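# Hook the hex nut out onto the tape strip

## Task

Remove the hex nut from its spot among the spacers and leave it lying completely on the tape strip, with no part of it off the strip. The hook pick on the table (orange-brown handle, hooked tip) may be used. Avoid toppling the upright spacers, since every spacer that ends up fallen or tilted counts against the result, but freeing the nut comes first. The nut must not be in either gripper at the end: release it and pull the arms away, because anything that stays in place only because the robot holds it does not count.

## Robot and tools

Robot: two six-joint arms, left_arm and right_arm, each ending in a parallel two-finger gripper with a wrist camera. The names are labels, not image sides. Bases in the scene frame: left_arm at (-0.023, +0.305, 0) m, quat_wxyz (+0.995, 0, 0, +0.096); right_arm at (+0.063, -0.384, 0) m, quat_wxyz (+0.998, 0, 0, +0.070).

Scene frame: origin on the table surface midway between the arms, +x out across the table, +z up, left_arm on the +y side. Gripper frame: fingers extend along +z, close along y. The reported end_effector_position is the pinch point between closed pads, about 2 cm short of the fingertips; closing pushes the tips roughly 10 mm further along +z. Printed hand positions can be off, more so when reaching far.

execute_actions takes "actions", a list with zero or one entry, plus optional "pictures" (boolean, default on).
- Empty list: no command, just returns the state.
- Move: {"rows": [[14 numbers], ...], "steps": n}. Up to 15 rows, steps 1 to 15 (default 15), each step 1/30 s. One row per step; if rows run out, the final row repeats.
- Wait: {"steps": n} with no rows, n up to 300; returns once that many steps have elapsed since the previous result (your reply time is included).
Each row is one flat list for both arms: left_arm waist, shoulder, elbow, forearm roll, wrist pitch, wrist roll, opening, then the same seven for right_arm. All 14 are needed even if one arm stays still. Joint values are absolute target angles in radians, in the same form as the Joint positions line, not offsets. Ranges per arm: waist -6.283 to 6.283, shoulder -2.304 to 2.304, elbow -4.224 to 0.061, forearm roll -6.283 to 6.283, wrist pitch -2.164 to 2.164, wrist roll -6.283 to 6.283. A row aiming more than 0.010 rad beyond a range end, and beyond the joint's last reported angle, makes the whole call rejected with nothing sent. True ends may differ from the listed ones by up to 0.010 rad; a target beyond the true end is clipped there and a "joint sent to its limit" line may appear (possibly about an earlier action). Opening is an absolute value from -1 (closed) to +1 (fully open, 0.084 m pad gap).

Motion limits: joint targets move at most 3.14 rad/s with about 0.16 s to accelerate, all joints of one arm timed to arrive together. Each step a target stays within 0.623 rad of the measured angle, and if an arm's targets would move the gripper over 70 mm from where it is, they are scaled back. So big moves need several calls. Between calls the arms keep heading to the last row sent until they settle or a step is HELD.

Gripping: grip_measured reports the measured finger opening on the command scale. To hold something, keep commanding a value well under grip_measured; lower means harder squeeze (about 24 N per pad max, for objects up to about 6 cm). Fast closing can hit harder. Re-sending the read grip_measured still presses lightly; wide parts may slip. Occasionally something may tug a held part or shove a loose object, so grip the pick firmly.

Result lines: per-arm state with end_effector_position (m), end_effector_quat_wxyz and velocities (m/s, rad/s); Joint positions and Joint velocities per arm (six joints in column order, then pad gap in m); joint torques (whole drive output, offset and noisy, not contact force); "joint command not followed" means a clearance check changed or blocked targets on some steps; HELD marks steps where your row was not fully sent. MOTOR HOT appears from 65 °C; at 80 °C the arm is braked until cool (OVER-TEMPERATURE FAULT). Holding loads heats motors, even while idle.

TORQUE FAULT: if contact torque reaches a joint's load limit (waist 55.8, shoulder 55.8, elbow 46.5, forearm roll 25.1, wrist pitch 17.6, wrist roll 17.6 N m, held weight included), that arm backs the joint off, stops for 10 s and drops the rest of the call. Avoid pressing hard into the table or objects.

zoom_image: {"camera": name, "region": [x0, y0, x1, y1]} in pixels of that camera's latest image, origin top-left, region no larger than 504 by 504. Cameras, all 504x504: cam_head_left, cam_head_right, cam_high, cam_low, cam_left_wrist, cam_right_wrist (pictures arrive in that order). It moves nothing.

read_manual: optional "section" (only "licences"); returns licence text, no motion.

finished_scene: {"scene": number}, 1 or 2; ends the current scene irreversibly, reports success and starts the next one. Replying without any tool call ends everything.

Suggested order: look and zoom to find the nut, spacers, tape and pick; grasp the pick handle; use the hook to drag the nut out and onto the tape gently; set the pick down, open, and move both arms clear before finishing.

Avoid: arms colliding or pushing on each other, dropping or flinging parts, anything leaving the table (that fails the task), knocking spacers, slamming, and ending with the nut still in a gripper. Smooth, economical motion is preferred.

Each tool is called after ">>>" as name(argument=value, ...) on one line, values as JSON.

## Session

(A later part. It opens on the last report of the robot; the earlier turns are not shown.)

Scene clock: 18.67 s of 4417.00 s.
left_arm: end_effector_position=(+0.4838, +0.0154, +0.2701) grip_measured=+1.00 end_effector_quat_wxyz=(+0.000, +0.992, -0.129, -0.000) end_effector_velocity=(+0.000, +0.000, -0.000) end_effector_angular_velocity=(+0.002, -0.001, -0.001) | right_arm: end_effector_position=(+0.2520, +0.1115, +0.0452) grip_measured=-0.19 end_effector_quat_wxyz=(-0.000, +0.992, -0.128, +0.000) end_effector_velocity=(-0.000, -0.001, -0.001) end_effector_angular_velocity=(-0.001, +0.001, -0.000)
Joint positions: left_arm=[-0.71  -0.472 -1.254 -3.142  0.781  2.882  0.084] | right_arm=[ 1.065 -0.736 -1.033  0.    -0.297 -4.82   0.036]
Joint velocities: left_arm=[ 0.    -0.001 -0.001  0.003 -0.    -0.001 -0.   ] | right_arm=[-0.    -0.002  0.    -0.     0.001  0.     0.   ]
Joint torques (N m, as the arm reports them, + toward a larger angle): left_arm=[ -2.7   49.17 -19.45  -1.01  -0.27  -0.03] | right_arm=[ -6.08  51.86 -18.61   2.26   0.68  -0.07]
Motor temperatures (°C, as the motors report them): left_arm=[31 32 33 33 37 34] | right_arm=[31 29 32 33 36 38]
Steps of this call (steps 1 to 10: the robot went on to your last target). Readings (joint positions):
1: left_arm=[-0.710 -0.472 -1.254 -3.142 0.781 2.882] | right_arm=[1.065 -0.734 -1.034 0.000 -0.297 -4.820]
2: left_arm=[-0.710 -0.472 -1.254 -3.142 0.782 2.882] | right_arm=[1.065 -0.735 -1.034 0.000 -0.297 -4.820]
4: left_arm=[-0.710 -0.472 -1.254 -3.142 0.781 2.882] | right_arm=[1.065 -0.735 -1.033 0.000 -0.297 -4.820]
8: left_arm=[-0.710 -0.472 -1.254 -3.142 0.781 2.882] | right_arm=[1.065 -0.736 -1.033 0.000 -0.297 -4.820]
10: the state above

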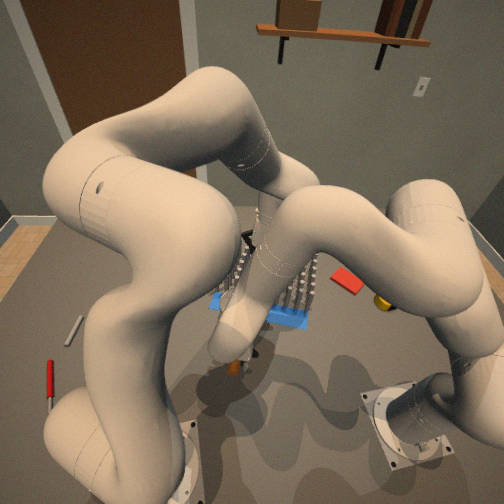

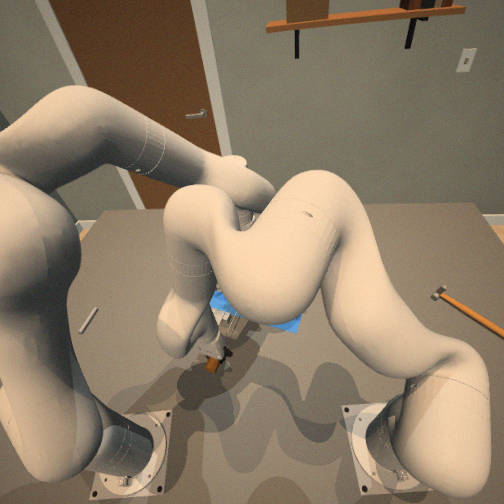

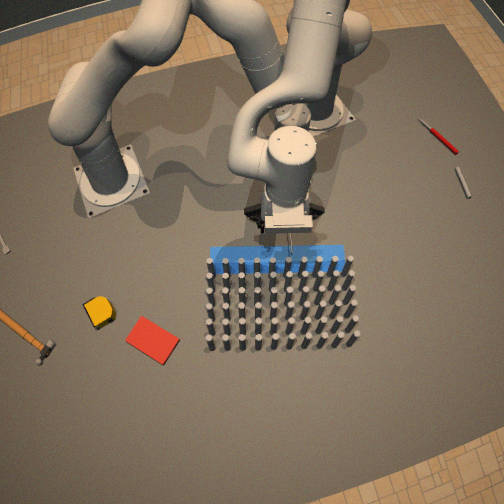

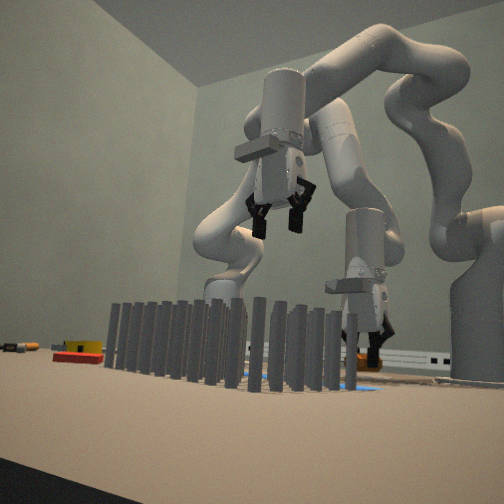

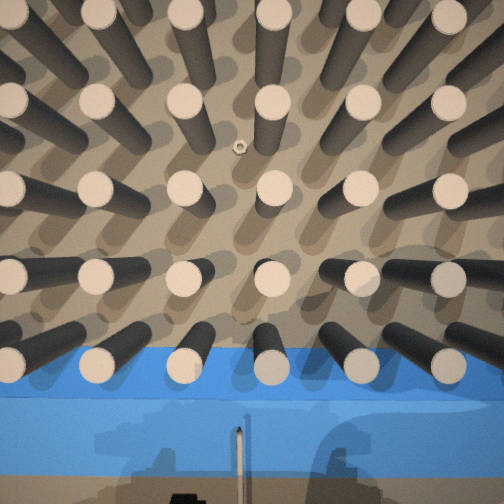

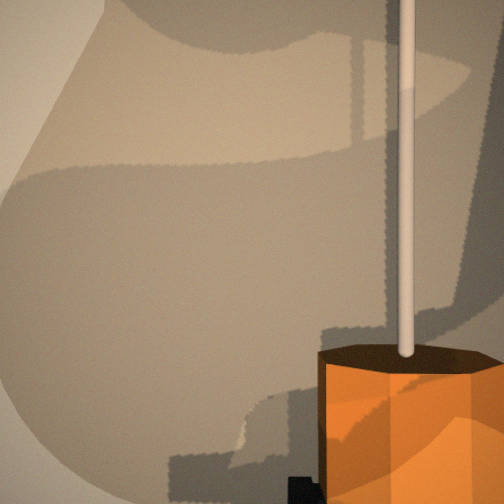

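>>> execute_actions(actions=[{"rows": [[0.3,0.2,-0.5,-3.1416,0.7,2.7328,1, 1.0651,-0.7363,-1.0332,0.0,-0.2969,-4.8201,-1]], "steps": 15}], pictures=false)

>>> execute_actions(actions=[{"rows": [[0.3,0.2,-0.5,-3.1416,0.7,2.7328,1, 1.0651,-0.7363,-1.0332,0.0,-0.2969,-4.8201,-1]], "steps": 15}], pictures=false)

>>> execute_actions(actions=[{"rows": [[0.3,0.2,-0.5,-3.1416,0.7,2.7328,1, 0.9726,-0.7486,-1.0573,0.0,-0.3087,-4.9126,-1]], "steps": 15}], pictures=false)

>>> execute_actions(actions=[{"rows": [[0.3,0.2,-0.5,-3.1416,0.7,2.7328,1, 0.8659,-0.7722,-1.1045,0.0,-0.3323,-5.0193,-1]], "steps": 15}], pictures=false)

>>> execute_actions(actions=[{"rows": [[0.3,0.2,-0.5,-3.1416,0.7,2.7328,1, 0.7726,-0.8043,-1.1670,0.0,-0.3627,-5.1126,-1]], "steps": 15}])

>>> zoom_image(camera="cam_high", region=[274, 290, 314, 330])

Scene clock: 22.17 s of 4417.00 s.
left_arm: end_effector_position=(+0.4391, +0.2285, +0.2970) grip_measured=+1.00 end_effector_quat_wxyz=(+0.001, +0.997, +0.082, +0.006) end_effector_velocity=(-0.175, +0.461, +0.001) end_effector_angular_velocity=(+0.003, +0.021, +1.037) | right_arm: end_effector_position=(+0.2519, +0.1114, +0.0450) grip_measured=-0.19 end_effector_quat_wxyz=(+0.000, +0.992, -0.128, +0.000) end_effector_velocity=(+0.000, +0.001, +0.001) end_effector_angular_velocity=(+0.002, -0.001, +0.001)
Joint positions: left_arm=[-0.355 -0.166 -0.922 -3.142  0.744  2.813  0.084] | right_arm=[ 1.065 -0.736 -1.033  0.    -0.297 -4.82   0.036]
Joint velocities: left_arm=[ 0.909  0.582  0.673  0.001 -0.069 -0.129  0.   ] | right_arm=[ 0.     0.    -0.002 -0.001 -0.    -0.001 -0.   ]
Joint torques (N m, as the arm reports them, + toward a larger angle): left_arm=[  0.1   34.71 -19.63  -0.66  -0.52  -0.38] | right_arm=[ -7.25  52.02 -18.77   2.95   0.74   0.  ]
Motor temperatures (°C, as the motors report them): left_arm=[31 32 33 33 37 34] | right_arm=[31 29 32 33 36 38]
Steps of this call (steps 1 to 15: the robot went on to your last target; steps 16 to 90: nothing new was sent; steps 91 to 105: all 15 steps of this action). Readings (joint positions):
91: left_arm=[-0.709 -0.472 -1.253 -3.142 0.781 2.882] | right_arm=[1.065 -0.736 -1.033 -0.000 -0.297 -4.820]
92: left_arm=[-0.705 -0.467 -1.247 -3.142 0.780 2.880] | right_arm=[1.065 -0.736 -1.033 0.000 -0.297 -4.820]
94: left_arm=[-0.658 -0.420 -1.199 -3.142 0.774 2.869] | right_arm=[1.065 -0.736 -1.033 -0.000 -0.297 -4.820]
98: left_arm=[-0.552 -0.317 -1.095 -3.142 0.762 2.846] | right_arm=[1.065 -0.736 -1.033 -0.000 -0.297 -4.820]
105: the state above

Scene clock: 22.67 s of 4417.00 s.
left_arm: end_effector_position=(+0.3012, +0.4228, +0.2822) grip_measured=+1.00 end_effector_quat_wxyz=(+0.000, +0.932, +0.362, +0.001) end_effector_velocity=(-0.384, +0.273, -0.066) end_effector_angular_velocity=(-0.006, +0.017, +1.260) | right_arm: end_effector_position=(+0.2519, +0.1114, +0.0450) grip_measured=-0.19 end_effector_quat_wxyz=(+0.000, +0.992, -0.128, +0.000) end_effector_velocity=(-0.000, -0.000, -0.000) end_effector_angular_velocity=(-0.001, +0.001, -0.000)
Joint positions: left_arm=[ 0.158  0.121 -0.591 -3.142  0.709  2.75   0.084] | right_arm=[ 1.065 -0.736 -1.033 -0.    -0.297 -4.82   0.036]
Joint velocities: left_arm=[ 1.124  0.625  0.719  0.001 -0.075 -0.137 -0.   ] | right_arm=[-0.    -0.     0.001  0.001 -0.    -0.001 -0.   ]
Joint torques (N m, as the arm reports them, + toward a larger angle): left_arm=[ -1.18  24.69 -17.97   0.24  -0.39   0.05] | right_arm=[ -6.38  51.45 -18.95   2.78   0.61  -0.07]
Motor temperatures (°C, as the motors report them): left_arm=[31 32 33 33 37 34] | right_arm=[31 29 32 33 36 38]
Steps of this call (steps 1 to 15: all 15 steps of this action). Readings (joint positions):
1: left_arm=[-0.324 -0.147 -0.900 -3.142 0.742 2.809] | right_arm=[1.065 -0.736 -1.033 0.000 -0.297 -4.820]
2: left_arm=[-0.293 -0.128 -0.878 -3.142 0.740 2.805] | right_arm=[1.065 -0.736 -1.033 -0.000 -0.297 -4.820]
4: left_arm=[-0.228 -0.093 -0.837 -3.142 0.735 2.797] | right_arm=[1.065 -0.736 -1.033 0.000 -0.297 -4.820]
8: left_arm=[-0.094 -0.018 -0.751 -3.142 0.726 2.781] | right_arm=[1.065 -0.736 -1.033 0.000 -0.297 -4.820]
15: the state above

Scene clock: 23.17 s of 4417.00 s.
left_arm: end_effector_position=(+0.2516, +0.4516, +0.2726) grip_measured=+1.00 end_effector_quat_wxyz=(+0.000, +0.901, +0.435, +0.000) end_effector_velocity=(-0.002, +0.001, -0.001) end_effector_angular_velocity=(-0.000, +0.002, +0.003) | right_arm: end_effector_position=(+0.2999, +0.0989, +0.0450) grip_measured=-0.19 end_effector_quat_wxyz=(+0.000, +0.992, -0.128, -0.000) end_effector_velocity=(+0.002, -0.001, +0.000) end_effector_angular_velocity=(+0.001, -0.000, -0.004)
Joint positions: left_arm=[ 0.299  0.2   -0.5   -3.142  0.7    2.733  0.084] | right_arm=[ 0.973 -0.749 -1.057  0.    -0.309 -4.912  0.036]
Joint velocities: left_arm=[0.004 0.001 0.003 0.001 0.    0.    0.   ] | right_arm=[-0.004 -0.    -0.001  0.     0.    -0.001  0.   ]
Joint torques (N m, as the arm reports them, + toward a larger angle): left_arm=[  0.84  14.52 -18.4    0.1   -0.44   0.01] | right_arm=[ -6.75  53.37 -19.33   2.5    0.6   -0.05]
Motor temperatures (°C, as the motors report them): left_arm=[31 32 33 33 37 34] | right_arm=[31 29 32 33 36 38]
Steps of this call (steps 1 to 15: all 15 steps of this action). Readings (joint positions):
1: left_arm=[0.195 0.142 -0.567 -3.142 0.707 2.746] | right_arm=[1.065 -0.736 -1.033 0.000 -0.297 -4.820]
2: left_arm=[0.232 0.162 -0.544 -3.142 0.705 2.741] | right_arm=[1.060 -0.737 -1.035 0.000 -0.298 -4.827]
4: left_arm=[0.280 0.189 -0.512 -3.141 0.702 2.735] | right_arm=[1.017 -0.743 -1.046 0.000 -0.303 -4.871]
8: left_arm=[0.297 0.199 -0.501 -3.142 0.700 2.733] | right_arm=[0.974 -0.748 -1.057 -0.000 -0.308 -4.909]
15: the state above

Scene clock: 23.67 s of 4417.00 s.
left_arm: end_effector_position=(+0.2514, +0.4517, +0.2725) grip_measured=+1.00 end_effector_quat_wxyz=(+0.000, +0.900, +0.435, +0.000) end_effector_velocity=(-0.000, +0.000, -0.000) end_effector_angular_velocity=(+0.001, +0.000, -0.001) | right_arm: end_effector_position=(+0.3579, +0.0837, +0.0451) grip_measured=-0.19 end_effector_quat_wxyz=(+0.000, +0.992, -0.128, -0.000) end_effector_velocity=(+0.003, -0.001, -0.000) end_effector_angular_velocity=(+0.001, -0.000, -0.005)
Joint positions: left_arm=[ 0.3    0.2   -0.5   -3.142  0.7    2.733  0.084] | right_arm=[ 0.867 -0.772 -1.104  0.    -0.332 -5.019  0.036]
Joint velocities: left_arm=[ 0.     0.001  0.001  0.002 -0.    -0.    -0.   ] | right_arm=[-0.006 -0.001 -0.001  0.001  0.001 -0.001 -0.   ]
Joint torques (N m, as the arm reports them, + toward a larger angle): left_arm=[  0.6   13.87 -17.42  -0.04  -0.41   0.14] | right_arm=[ -6.57  54.57 -19.82   2.91   0.87  -0.04]
Motor temperatures (°C, as the motors report them): left_arm=[31 32 33 33 37 34] | right_arm=[31 29 32 33 36 38]
Steps of this call (steps 1 to 15: all 15 steps of this action). Readings (joint positions):
1: left_arm=[0.299 0.200 -0.500 -3.142 0.700 2.733] | right_arm=[0.973 -0.749 -1.057 0.000 -0.309 -4.913]
2: left_arm=[0.300 0.200 -0.500 -3.142 0.700 2.733] | right_arm=[0.968 -0.750 -1.060 0.000 -0.311 -4.920]
4: left_arm=[0.300 0.200 -0.500 -3.142 0.700 2.733] | right_arm=[0.923 -0.760 -1.081 0.000 -0.321 -4.967]
8: left_arm=[0.300 0.200 -0.500 -3.142 0.700 2.733] | right_arm=[0.868 -0.772 -1.103 -0.000 -0.331 -5.015]
15: the state above

Scene clock: 24.17 s of 4417.00 s.
left_arm: end_effector_position=(+0.2514, +0.4517, +0.2725) grip_measured=+1.00 end_effector_quat_wxyz=(+0.000, +0.900, +0.435, +0.000) end_effector_velocity=(+0.000, -0.000, +0.000) end_effector_angular_velocity=(-0.000, -0.001, +0.001) | right_arm: end_effector_position=(+0.4121, +0.0696, +0.0450) grip_measured=-0.19 end_effector_quat_wxyz=(+0.000, +0.992, -0.128, -0.000) end_effector_velocity=(+0.003, -0.000, +0.001) end_effector_angular_velocity=(+0.002, -0.002, -0.002)
Joint positions: left_arm=[ 0.3    0.2   -0.5   -3.142  0.7    2.733  0.084] | right_arm=[ 0.773 -0.804 -1.167  0.    -0.363 -5.112  0.036]
Joint velocities: left_arm=[-0.     0.    -0.001 -0.002  0.     0.     0.   ] | right_arm=[-0.005 -0.    -0.003 -0.001  0.001 -0.003  0.   ]
Joint torques (N m, as the arm reports them, + toward a larger angle): left_arm=[ -1.83  16.96 -17.22   0.33  -0.39  -0.02] | right_arm=[ -7.4   56.11 -20.47   3.01   0.75  -0.1 ]
Motor temperatures (°C, as the motors report them): left_arm=[31 32 33 33 37 34] | right_arm=[31 29 32 33 36 38]
Steps of this call (steps 1 to 15: all 15 steps of this action). Readings (joint positions):
1: left_arm=[0.300 0.200 -0.500 -3.142 0.700 2.733] | right_arm=[0.866 -0.772 -1.104 0.000 -0.332 -5.020]
2: left_arm=[0.300 0.200 -0.500 -3.142 0.700 2.733] | right_arm=[0.862 -0.774 -1.108 0.000 -0.335 -5.026]
4: left_arm=[0.300 0.200 -0.500 -3.142 0.700 2.733] | right_arm=[0.819 -0.789 -1.138 0.000 -0.349 -5.071]
8: left_arm=[0.300 0.200 -0.500 -3.142 0.700 2.733] | right_arm=[0.774 -0.804 -1.165 -0.000 -0.361 -5.109]
15: the state above

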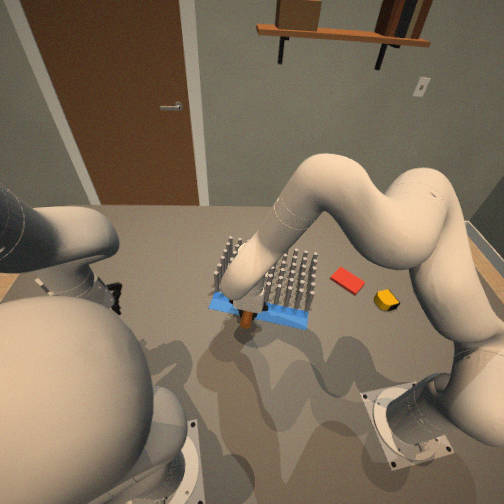

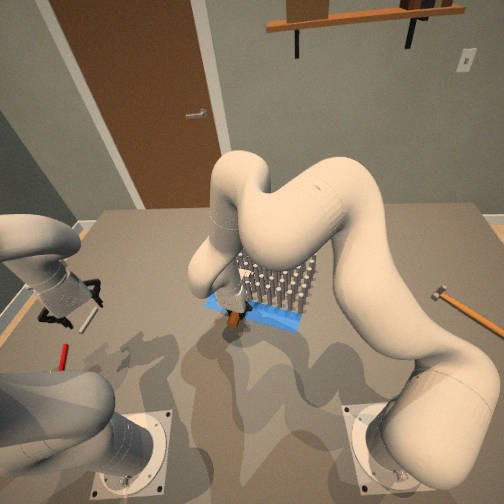

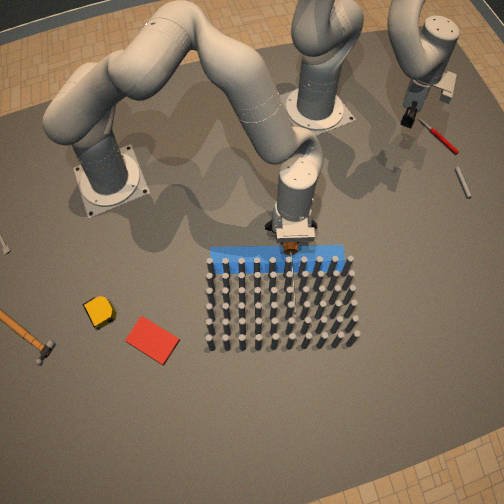

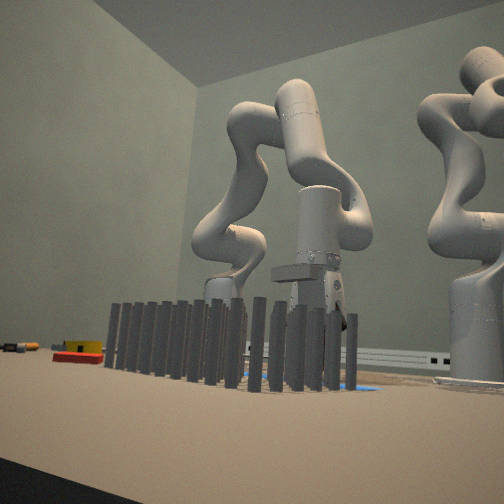

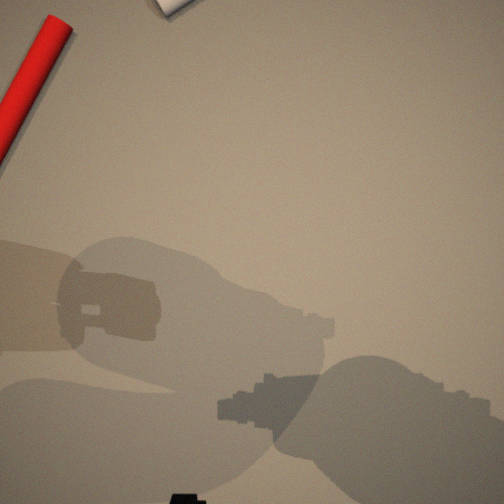

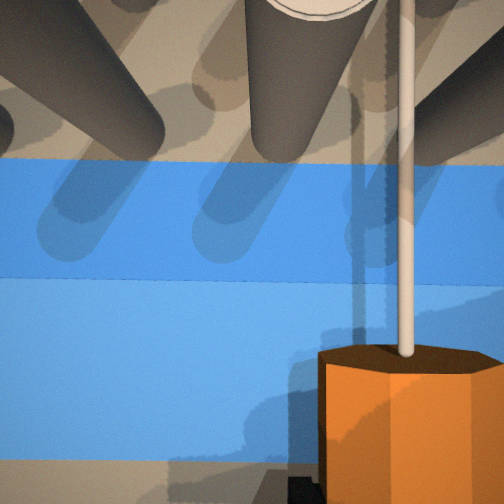

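Region (274, 290, 314, 330) of cam_high's 504x504 image, scaled by 12.600, with more detail than that image has.

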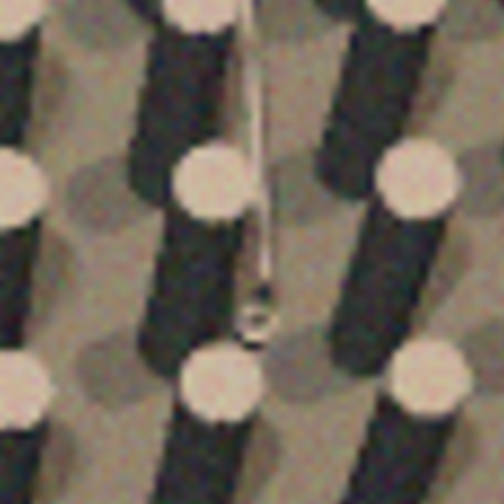

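>>> execute_actions(actions=[{"rows": [[0.3,0.2,-0.5,-3.1416,0.7,2.7328,1, 0.7726,-0.8258,-1.1718,0.0,-0.3460,-5.1126,-1]], "steps": 15}])

>>> zoom_image(camera="cam_high", region=[279, 300, 309, 325])

Scene clock: 25.70 s of 4417.00 s.
left_arm: end_effector_position=(+0.2514, +0.4517, +0.2725) grip_measured=+1.00 end_effector_quat_wxyz=(+0.000, +0.900, +0.435, +0.000) end_effector_velocity=(+0.000, +0.000, -0.000) end_effector_angular_velocity=(-0.001, +0.001, +0.004) | right_arm: end_effector_position=(+0.4125, +0.0694, +0.0341) grip_measured=-0.19 end_effector_quat_wxyz=(-0.000, +0.992, -0.128, +0.000) end_effector_velocity=(-0.000, -0.000, -0.001) end_effector_angular_velocity=(-0.001, +0.001, -0.001)
Joint positions: left_arm=[ 0.3    0.2   -0.5   -3.142  0.7    2.733  0.084] | right_arm=[ 0.773 -0.826 -1.172  0.    -0.346 -5.113  0.036]
Joint velocities: left_arm=[ 0.001 -0.002 -0.001 -0.001 -0.    -0.002  0.   ] | right_arm=[ 0.    -0.001  0.     0.    -0.     0.    -0.   ]
Joint torques (N m, as the arm reports them, + toward a larger angle): left_arm=[ -1.29  16.59 -19.08   0.54  -0.45   0.12] | right_arm=[ -6.94  57.34 -20.15   2.54   0.65  -0.04]
Motor temperatures (°C, as the motors report them): left_arm=[31 32 33 33 37 34] | right_arm=[31 29 32 33 36 38]
Steps of this call (steps 1 to 15: the robot went on to your last target; steps 16 to 31: nothing new was sent; steps 32 to 46: all 15 steps of this action). Readings (joint positions):
32: left_arm=[0.300 0.200 -0.500 -3.142 0.700 2.733] | right_arm=[0.773 -0.804 -1.167 -0.000 -0.362 -5.113]
33: left_arm=[0.300 0.200 -0.500 -3.142 0.700 2.733] | right_arm=[0.773 -0.808 -1.169 0.000 -0.359 -5.113]
35: left_arm=[0.300 0.200 -0.500 -3.142 0.700 2.733] | right_arm=[0.773 -0.820 -1.171 0.000 -0.350 -5.113]
39: left_arm=[0.300 0.200 -0.500 -3.142 0.700 2.733] | right_arm=[0.773 -0.826 -1.171 -0.000 -0.346 -5.113]
46: the state above

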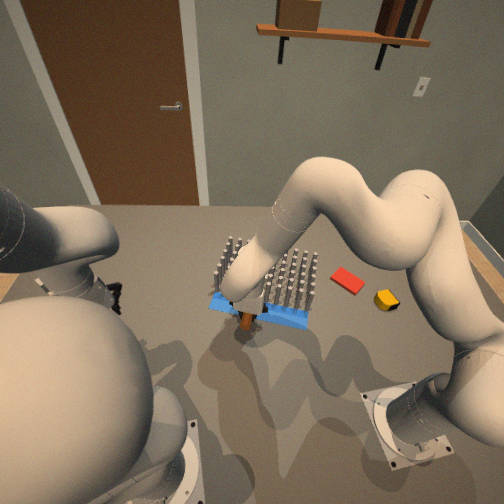

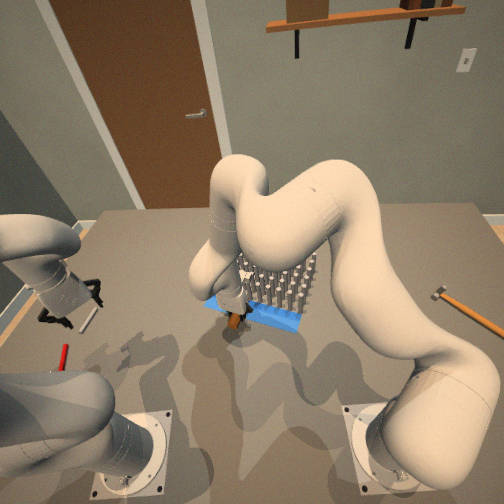

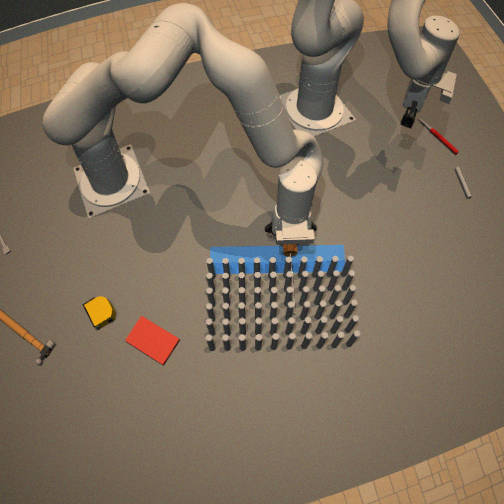

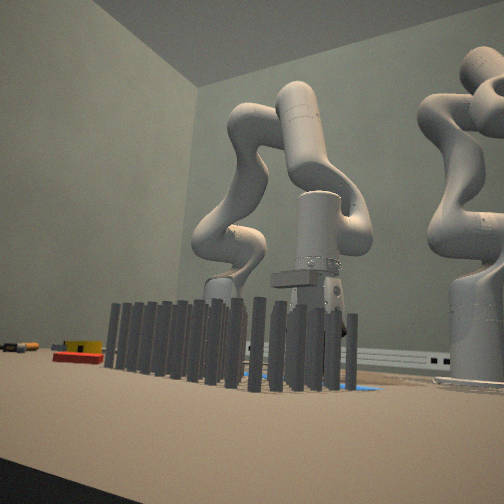

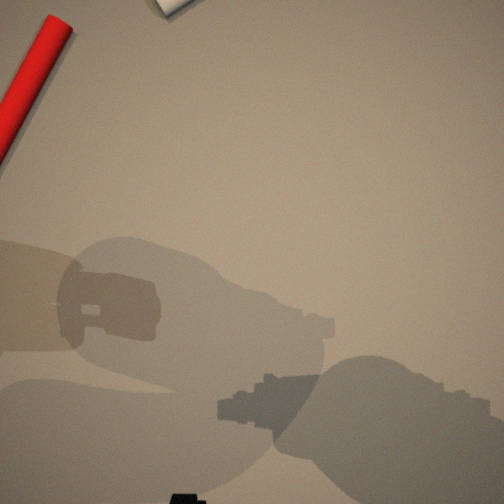

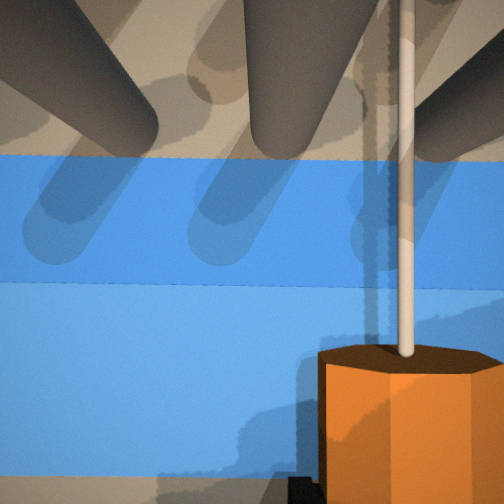

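Region (279, 300, 309, 325) of cam_high's 504x504 image, scaled by 16.800, with more detail than that image has.

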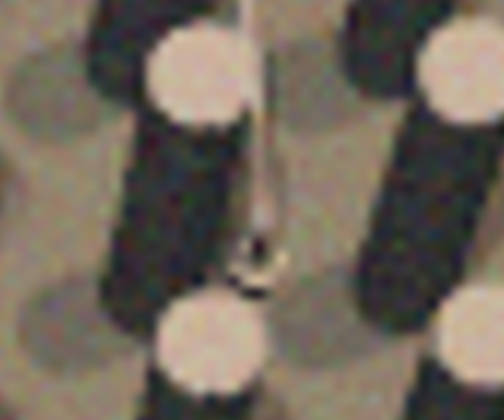

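>>> execute_actions(actions=[{"rows": [[0.3,0.2,-0.5,-3.1416,0.7,2.7328,1, 0.7726,-0.8340,-1.1740,0.0,-0.3400,-5.1126,-1]], "steps": 12}], pictures=false)

>>> execute_actions(actions=[{"rows": [[0.3,0.2,-0.5,-3.1416,0.7,2.7328,1, 0.8051,-0.8219,-1.1496,0.0,-0.3277,-5.0801,-1]], "steps": 15}])

>>> zoom_image(camera="cam_high", region=[274, 285, 314, 325])

Scene clock: 27.20 s of 4417.00 s.
left_arm: end_effector_position=(+0.2514, +0.4517, +0.2725) grip_measured=+1.00 end_effector_quat_wxyz=(+0.000, +0.900, +0.435, +0.000) end_effector_velocity=(+0.000, +0.000, +0.000) end_effector_angular_velocity=(+0.000, -0.000, +0.003) | right_arm: end_effector_position=(+0.4127, +0.0693, +0.0299) grip_measured=-0.19 end_effector_quat_wxyz=(-0.000, +0.992, -0.128, +0.000) end_effector_velocity=(+0.002, -0.002, -0.003) end_effector_angular_velocity=(+0.002, -0.001, -0.004)
Joint positions: left_arm=[ 0.3    0.2   -0.5   -3.142  0.7    2.733  0.084] | right_arm=[ 0.772 -0.834 -1.174 -0.    -0.339 -5.113  0.036]
Joint velocities: left_arm=[-0.     0.    -0.    -0.     0.    -0.003  0.   ] | right_arm=[-0.005 -0.004  0.001 -0.     0.007 -0.    -0.   ]
Joint torques (N m, as the arm reports them, + toward a larger angle): left_arm=[ -0.9   15.64 -16.7   -0.2   -0.2    0.09] | right_arm=[ -3.94  59.4  -20.41   2.77  -0.02   0.01]
Motor temperatures (°C, as the motors report them): left_arm=[31 32 33 33 37 34] | right_arm=[31 29 32 33 36 38]
Steps of this call (steps 1 to 15: the robot went on to your last target; steps 16 to 33: nothing new was sent; steps 34 to 45: all 12 steps of this action). Readings (joint positions):
34: left_arm=[0.300 0.200 -0.500 -3.142 0.700 2.733] | right_arm=[0.773 -0.826 -1.172 -0.000 -0.346 -5.113]
35: left_arm=[0.300 0.200 -0.500 -3.142 0.700 2.733] | right_arm=[0.773 -0.828 -1.173 0.000 -0.344 -5.113]
37: left_arm=[0.300 0.200 -0.500 -3.142 0.700 2.733] | right_arm=[0.773 -0.832 -1.173 0.000 -0.341 -5.113]
41: left_arm=[0.300 0.200 -0.500 -3.142 0.700 2.733] | right_arm=[0.773 -0.834 -1.174 -0.000 -0.340 -5.113]
45: the state above

Scene clock: 27.70 s of 4417.00 s.
left_arm: end_effector_position=(+0.2514, +0.4517, +0.2725) grip_measured=+1.00 end_effector_quat_wxyz=(+0.000, +0.900, +0.435, +0.000) end_effector_velocity=(+0.000, -0.000, -0.000) end_effector_angular_velocity=(-0.000, +0.000, -0.001) | right_arm: end_effector_position=(+0.3932, +0.0744, +0.0301) grip_measured=-0.19 end_effector_quat_wxyz=(+0.000, +0.992, -0.128, -0.000) end_effector_velocity=(+0.000, +0.001, -0.000) end_effector_angular_velocity=(+0.001, -0.001, +0.001)
Joint positions: left_arm=[ 0.3    0.2   -0.5   -3.142  0.7    2.733  0.084] | right_arm=[ 0.805 -0.822 -1.15   0.    -0.328 -5.08   0.036]
Joint velocities: left_arm=[-0.    -0.     0.    -0.001  0.     0.001  0.   ] | right_arm=[ 0.    -0.001 -0.001 -0.001  0.002  0.    -0.   ]
Joint torques (N m, as the arm reports them, + toward a larger angle): left_arm=[ -2.69  13.66 -19.33  -0.78  -0.5   -0.17] | right_arm=[ -6.05  55.8  -19.63   2.6    0.61  -0.14]
Motor temperatures (°C, as the motors report them): left_arm=[31 32 33 33 37 34] | right_arm=[31 29 32 33 36 38]
Steps of this call (steps 1 to 15: all 15 steps of this action). Readings (joint positions):
1: left_arm=[0.300 0.200 -0.500 -3.142 0.700 2.733] | right_arm=[0.772 -0.834 -1.174 -0.000 -0.339 -5.112]
2: left_arm=[0.300 0.200 -0.500 -3.142 0.700 2.733] | right_arm=[0.776 -0.832 -1.170 -0.000 -0.337 -5.106]
4: left_arm=[0.300 0.200 -0.500 -3.142 0.700 2.733] | right_arm=[0.796 -0.826 -1.156 -0.000 -0.331 -5.089]
8: left_arm=[0.300 0.200 -0.500 -3.142 0.700 2.733] | right_arm=[0.805 -0.822 -1.150 0.000 -0.329 -5.081]
15: the state above

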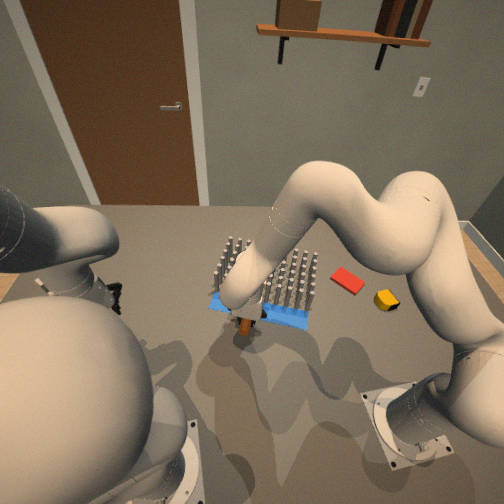

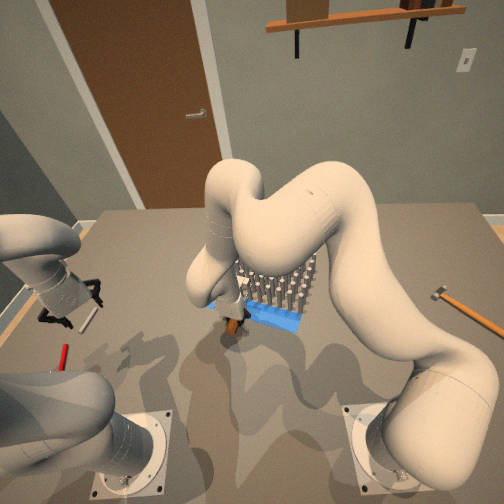

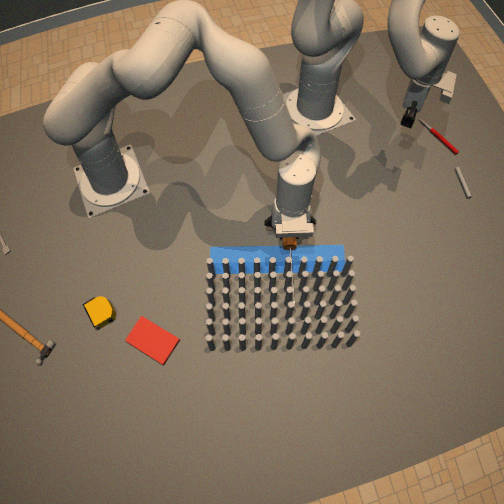

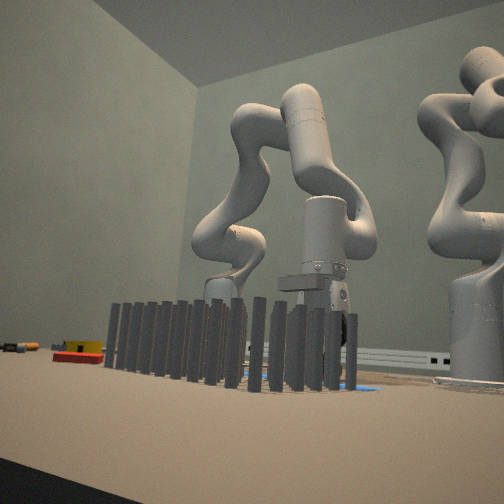

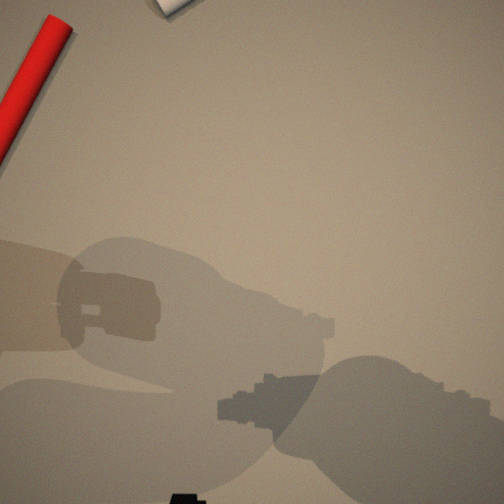

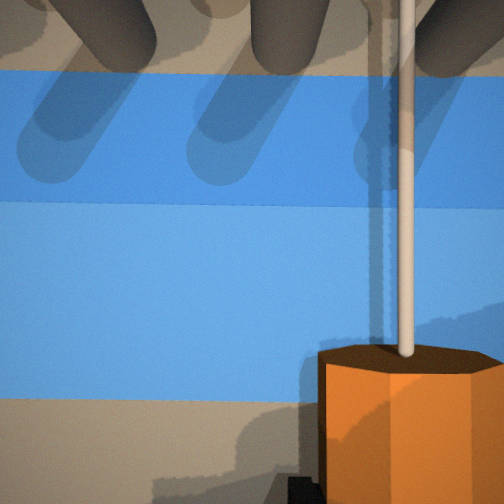

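Region (274, 285, 314, 325) of cam_high's 504x504 image, scaled by 12.600, with more detail than that image has.

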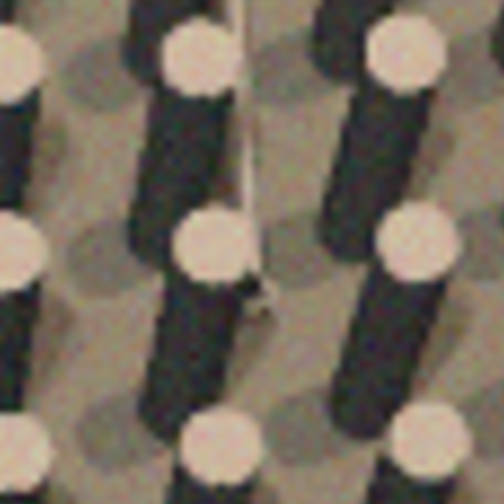

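>>> execute_actions(actions=[{"rows": [[0.3,0.2,-0.5,-3.1416,0.7,2.7328,1, 0.8833,-0.7985,-1.1022,0.0,-0.3037,-5.0019,-1]], "steps": 15}], pictures=false)

>>> execute_actions(actions=[{"rows": [[0.3,0.2,-0.5,-3.1416,0.7,2.7328,1, 0.9726,-0.7797,-1.0643,0.0,-0.2846,-4.9126,-1]], "steps": 15}], pictures=false)

>>> execute_actions(actions=[{"rows": [[0.3,0.2,-0.5,-3.1416,0.7,2.7328,1, 1.0575,-0.7687,-1.0418,0.0,-0.2731,-4.8277,-1]], "steps": 15}])

>>> zoom_image(camera="cam_high", region=[250, 225, 330, 305])

Scene clock: 30.10 s of 4417.00 s.
left_arm: end_effector_position=(+0.2514, +0.4517, +0.2725) grip_measured=+1.00 end_effector_quat_wxyz=(+0.000, +0.900, +0.435, +0.000) end_effector_velocity=(+0.000, +0.000, +0.000) end_effector_angular_velocity=(+0.002, -0.000, -0.002) | right_arm: end_effector_position=(+0.3490, +0.0859, +0.0300) grip_measured=-0.19 end_effector_quat_wxyz=(-0.000, +0.992, -0.129, +0.000) end_effector_velocity=(-0.002, +0.001, +0.000) end_effector_angular_velocity=(+0.000, -0.000, +0.004)
Joint positions: left_arm=[ 0.3    0.2   -0.5   -3.142  0.7    2.733  0.084] | right_arm=[ 0.883 -0.799 -1.102 -0.    -0.304 -5.002  0.036]
Joint velocities: left_arm=[-0.001  0.    -0.     0.002 -0.    -0.001 -0.   ] | right_arm=[ 0.004  0.001  0.001 -0.     0.     0.    -0.   ]
Joint torques (N m, as the arm reports them, + toward a larger angle): left_arm=[ -1.46  16.2  -17.89  -0.33  -0.12   0.06] | right_arm=[ -5.87  54.93 -19.15   2.64   0.67  -0.13]
Motor temperatures (°C, as the motors report them): left_arm=[31 32 33 33 37 34] | right_arm=[31 29 32 33 36 38]
Steps of this call (steps 1 to 15: the robot went on to your last target; steps 16 to 57: nothing new was sent; steps 58 to 72: all 15 steps of this action). Readings (joint positions):
58: left_arm=[0.300 0.200 -0.500 -3.142 0.700 2.733] | right_arm=[0.805 -0.822 -1.149 -0.000 -0.328 -5.080]
59: left_arm=[0.300 0.200 -0.500 -3.142 0.700 2.733] | right_arm=[0.810 -0.820 -1.146 -0.000 -0.325 -5.073]
61: left_arm=[0.300 0.200 -0.500 -3.142 0.700 2.733] | right_arm=[0.849 -0.808 -1.122 -0.000 -0.313 -5.034]
65: left_arm=[0.300 0.200 -0.500 -3.142 0.700 2.733] | right_arm=[0.883 -0.799 -1.103 0.000 -0.305 -5.004]
72: the state above

Scene clock: 30.60 s of 4417.00 s.
left_arm: end_effector_position=(+0.2514, +0.4517, +0.2725) grip_measured=+1.00 end_effector_quat_wxyz=(+0.000, +0.900, +0.435, +0.000) end_effector_velocity=(+0.000, +0.000, +0.000) end_effector_angular_velocity=(+0.001, -0.000, -0.001) | right_arm: end_effector_position=(+0.3007, +0.0987, +0.0301) grip_measured=-0.19 end_effector_quat_wxyz=(-0.000, +0.992, -0.129, +0.000) end_effector_velocity=(-0.002, +0.001, +0.000) end_effector_angular_velocity=(+0.001, -0.000, +0.003)
Joint positions: left_arm=[ 0.3    0.2   -0.5   -3.142  0.7    2.733  0.084] | right_arm=[ 0.972 -0.78  -1.064 -0.    -0.285 -4.913  0.036]
Joint velocities: left_arm=[ 0.    -0.    -0.001  0.001 -0.     0.001 -0.   ] | right_arm=[ 0.004  0.    -0.     0.    -0.     0.001 -0.   ]
Joint torques (N m, as the arm reports them, + toward a larger angle): left_arm=[  0.59  14.79 -18.02  -1.13  -0.42  -0.11] | right_arm=[ -4.91  53.5  -18.68   2.71   0.73  -0.08]
Motor temperatures (°C, as the motors report them): left_arm=[31 32 33 33 37 34] | right_arm=[31 29 32 33 36 38]
Steps of this call (steps 1 to 15: all 15 steps of this action). Readings (joint positions):
1: left_arm=[0.300 0.200 -0.500 -3.142 0.700 2.733] | right_arm=[0.883 -0.799 -1.102 -0.000 -0.304 -5.002]
2: left_arm=[0.300 0.200 -0.500 -3.142 0.700 2.733] | right_arm=[0.888 -0.797 -1.100 -0.000 -0.302 -4.995]
4: left_arm=[0.300 0.200 -0.500 -3.142 0.700 2.733] | right_arm=[0.930 -0.788 -1.082 -0.000 -0.293 -4.952]
8: left_arm=[0.300 0.200 -0.500 -3.142 0.700 2.733] | right_arm=[0.971 -0.780 -1.065 0.000 -0.285 -4.916]
15: the state above

Scene clock: 31.10 s of 4417.00 s.
left_arm: end_effector_position=(+0.2514, +0.4517, +0.2725) grip_measured=+1.00 end_effector_quat_wxyz=(+0.000, +0.900, +0.435, +0.000) end_effector_velocity=(-0.001, -0.000, -0.000) end_effector_angular_velocity=(-0.001, +0.000, +0.002) | right_arm: end_effector_position=(+0.2562, +0.1103, +0.0301) grip_measured=-0.19 end_effector_quat_wxyz=(-0.000, +0.992, -0.129, +0.000) end_effector_velocity=(-0.002, +0.000, -0.000) end_effector_angular_velocity=(-0.000, -0.000, +0.003)
Joint positions: left_arm=[ 0.3    0.2   -0.5   -3.142  0.7    2.733  0.084] | right_arm=[ 1.057 -0.769 -1.042 -0.    -0.273 -4.828  0.036]
Joint velocities: left_arm=[ 0.001  0.001  0.002 -0.001 -0.    -0.001 -0.   ] | right_arm=[ 0.004  0.     0.001 -0.     0.001  0.001 -0.   ]
Joint torques (N m, as the arm reports them, + toward a larger angle): left_arm=[ -2.06  17.59 -18.23   0.65  -0.3   -0.17] | right_arm=[ -6.12  52.59 -18.11   2.54   0.7   -0.15]
Motor temperatures (°C, as the motors report them): left_arm=[31 32 33 33 37 34] | right_arm=[31 29 32 33 36 38]
Steps of this call (steps 1 to 15: all 15 steps of this action). Readings (joint positions):
1: left_arm=[0.300 0.200 -0.500 -3.142 0.700 2.733] | right_arm=[0.972 -0.780 -1.064 -0.000 -0.285 -4.912]
2: left_arm=[0.300 0.200 -0.500 -3.142 0.700 2.733] | right_arm=[0.977 -0.779 -1.063 -0.000 -0.283 -4.906]
4: left_arm=[0.300 0.200 -0.500 -3.142 0.700 2.733] | right_arm=[1.018 -0.774 -1.052 -0.000 -0.278 -4.864]
8: left_arm=[0.300 0.200 -0.500 -3.142 0.700 2.733] | right_arm=[1.056 -0.769 -1.042 0.000 -0.274 -4.831]
15: the state above

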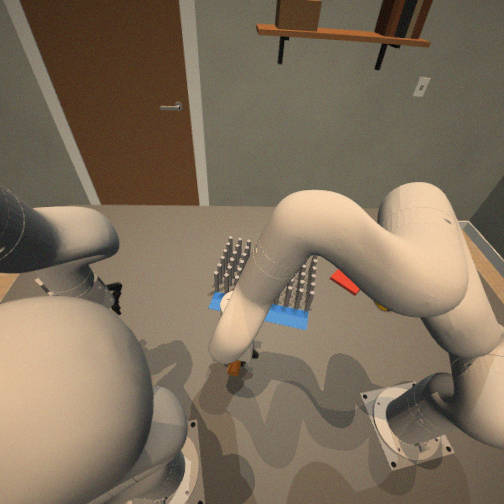

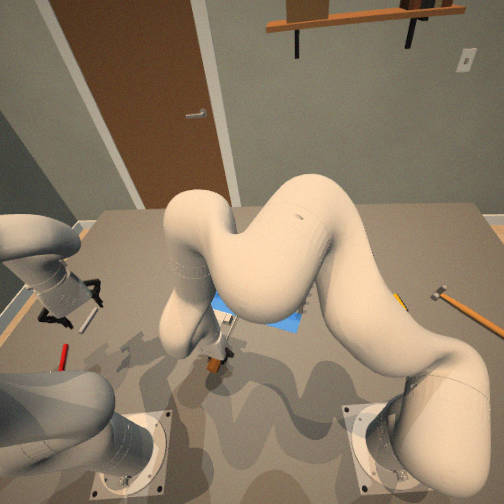

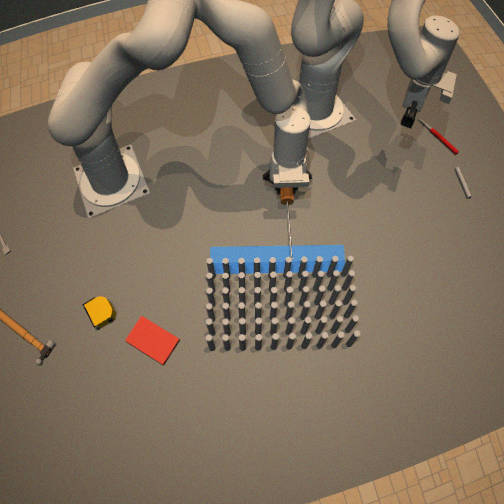

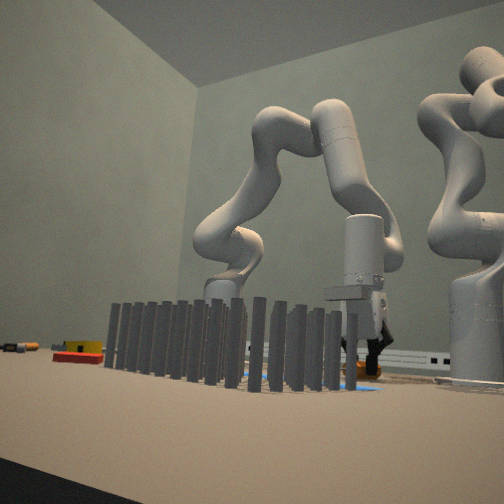

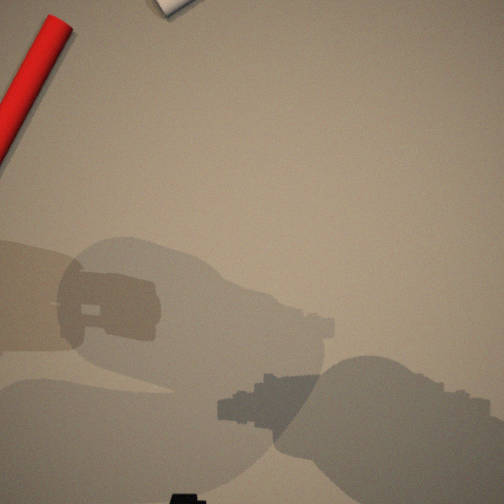

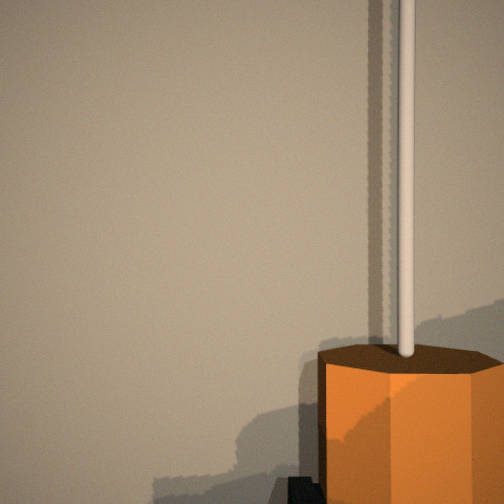

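Region (250, 225, 330, 305) of cam_high's 504x504 image, scaled by 6.300, with more detail than that image has.

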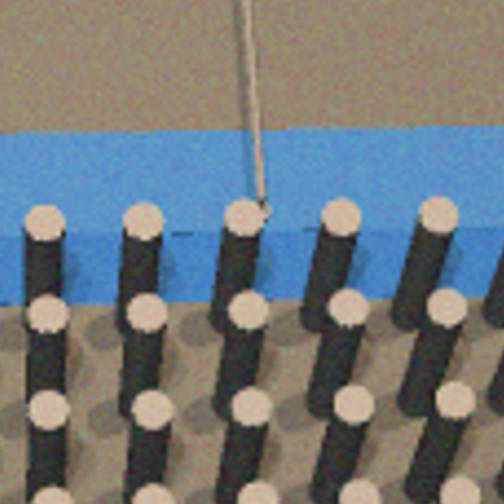

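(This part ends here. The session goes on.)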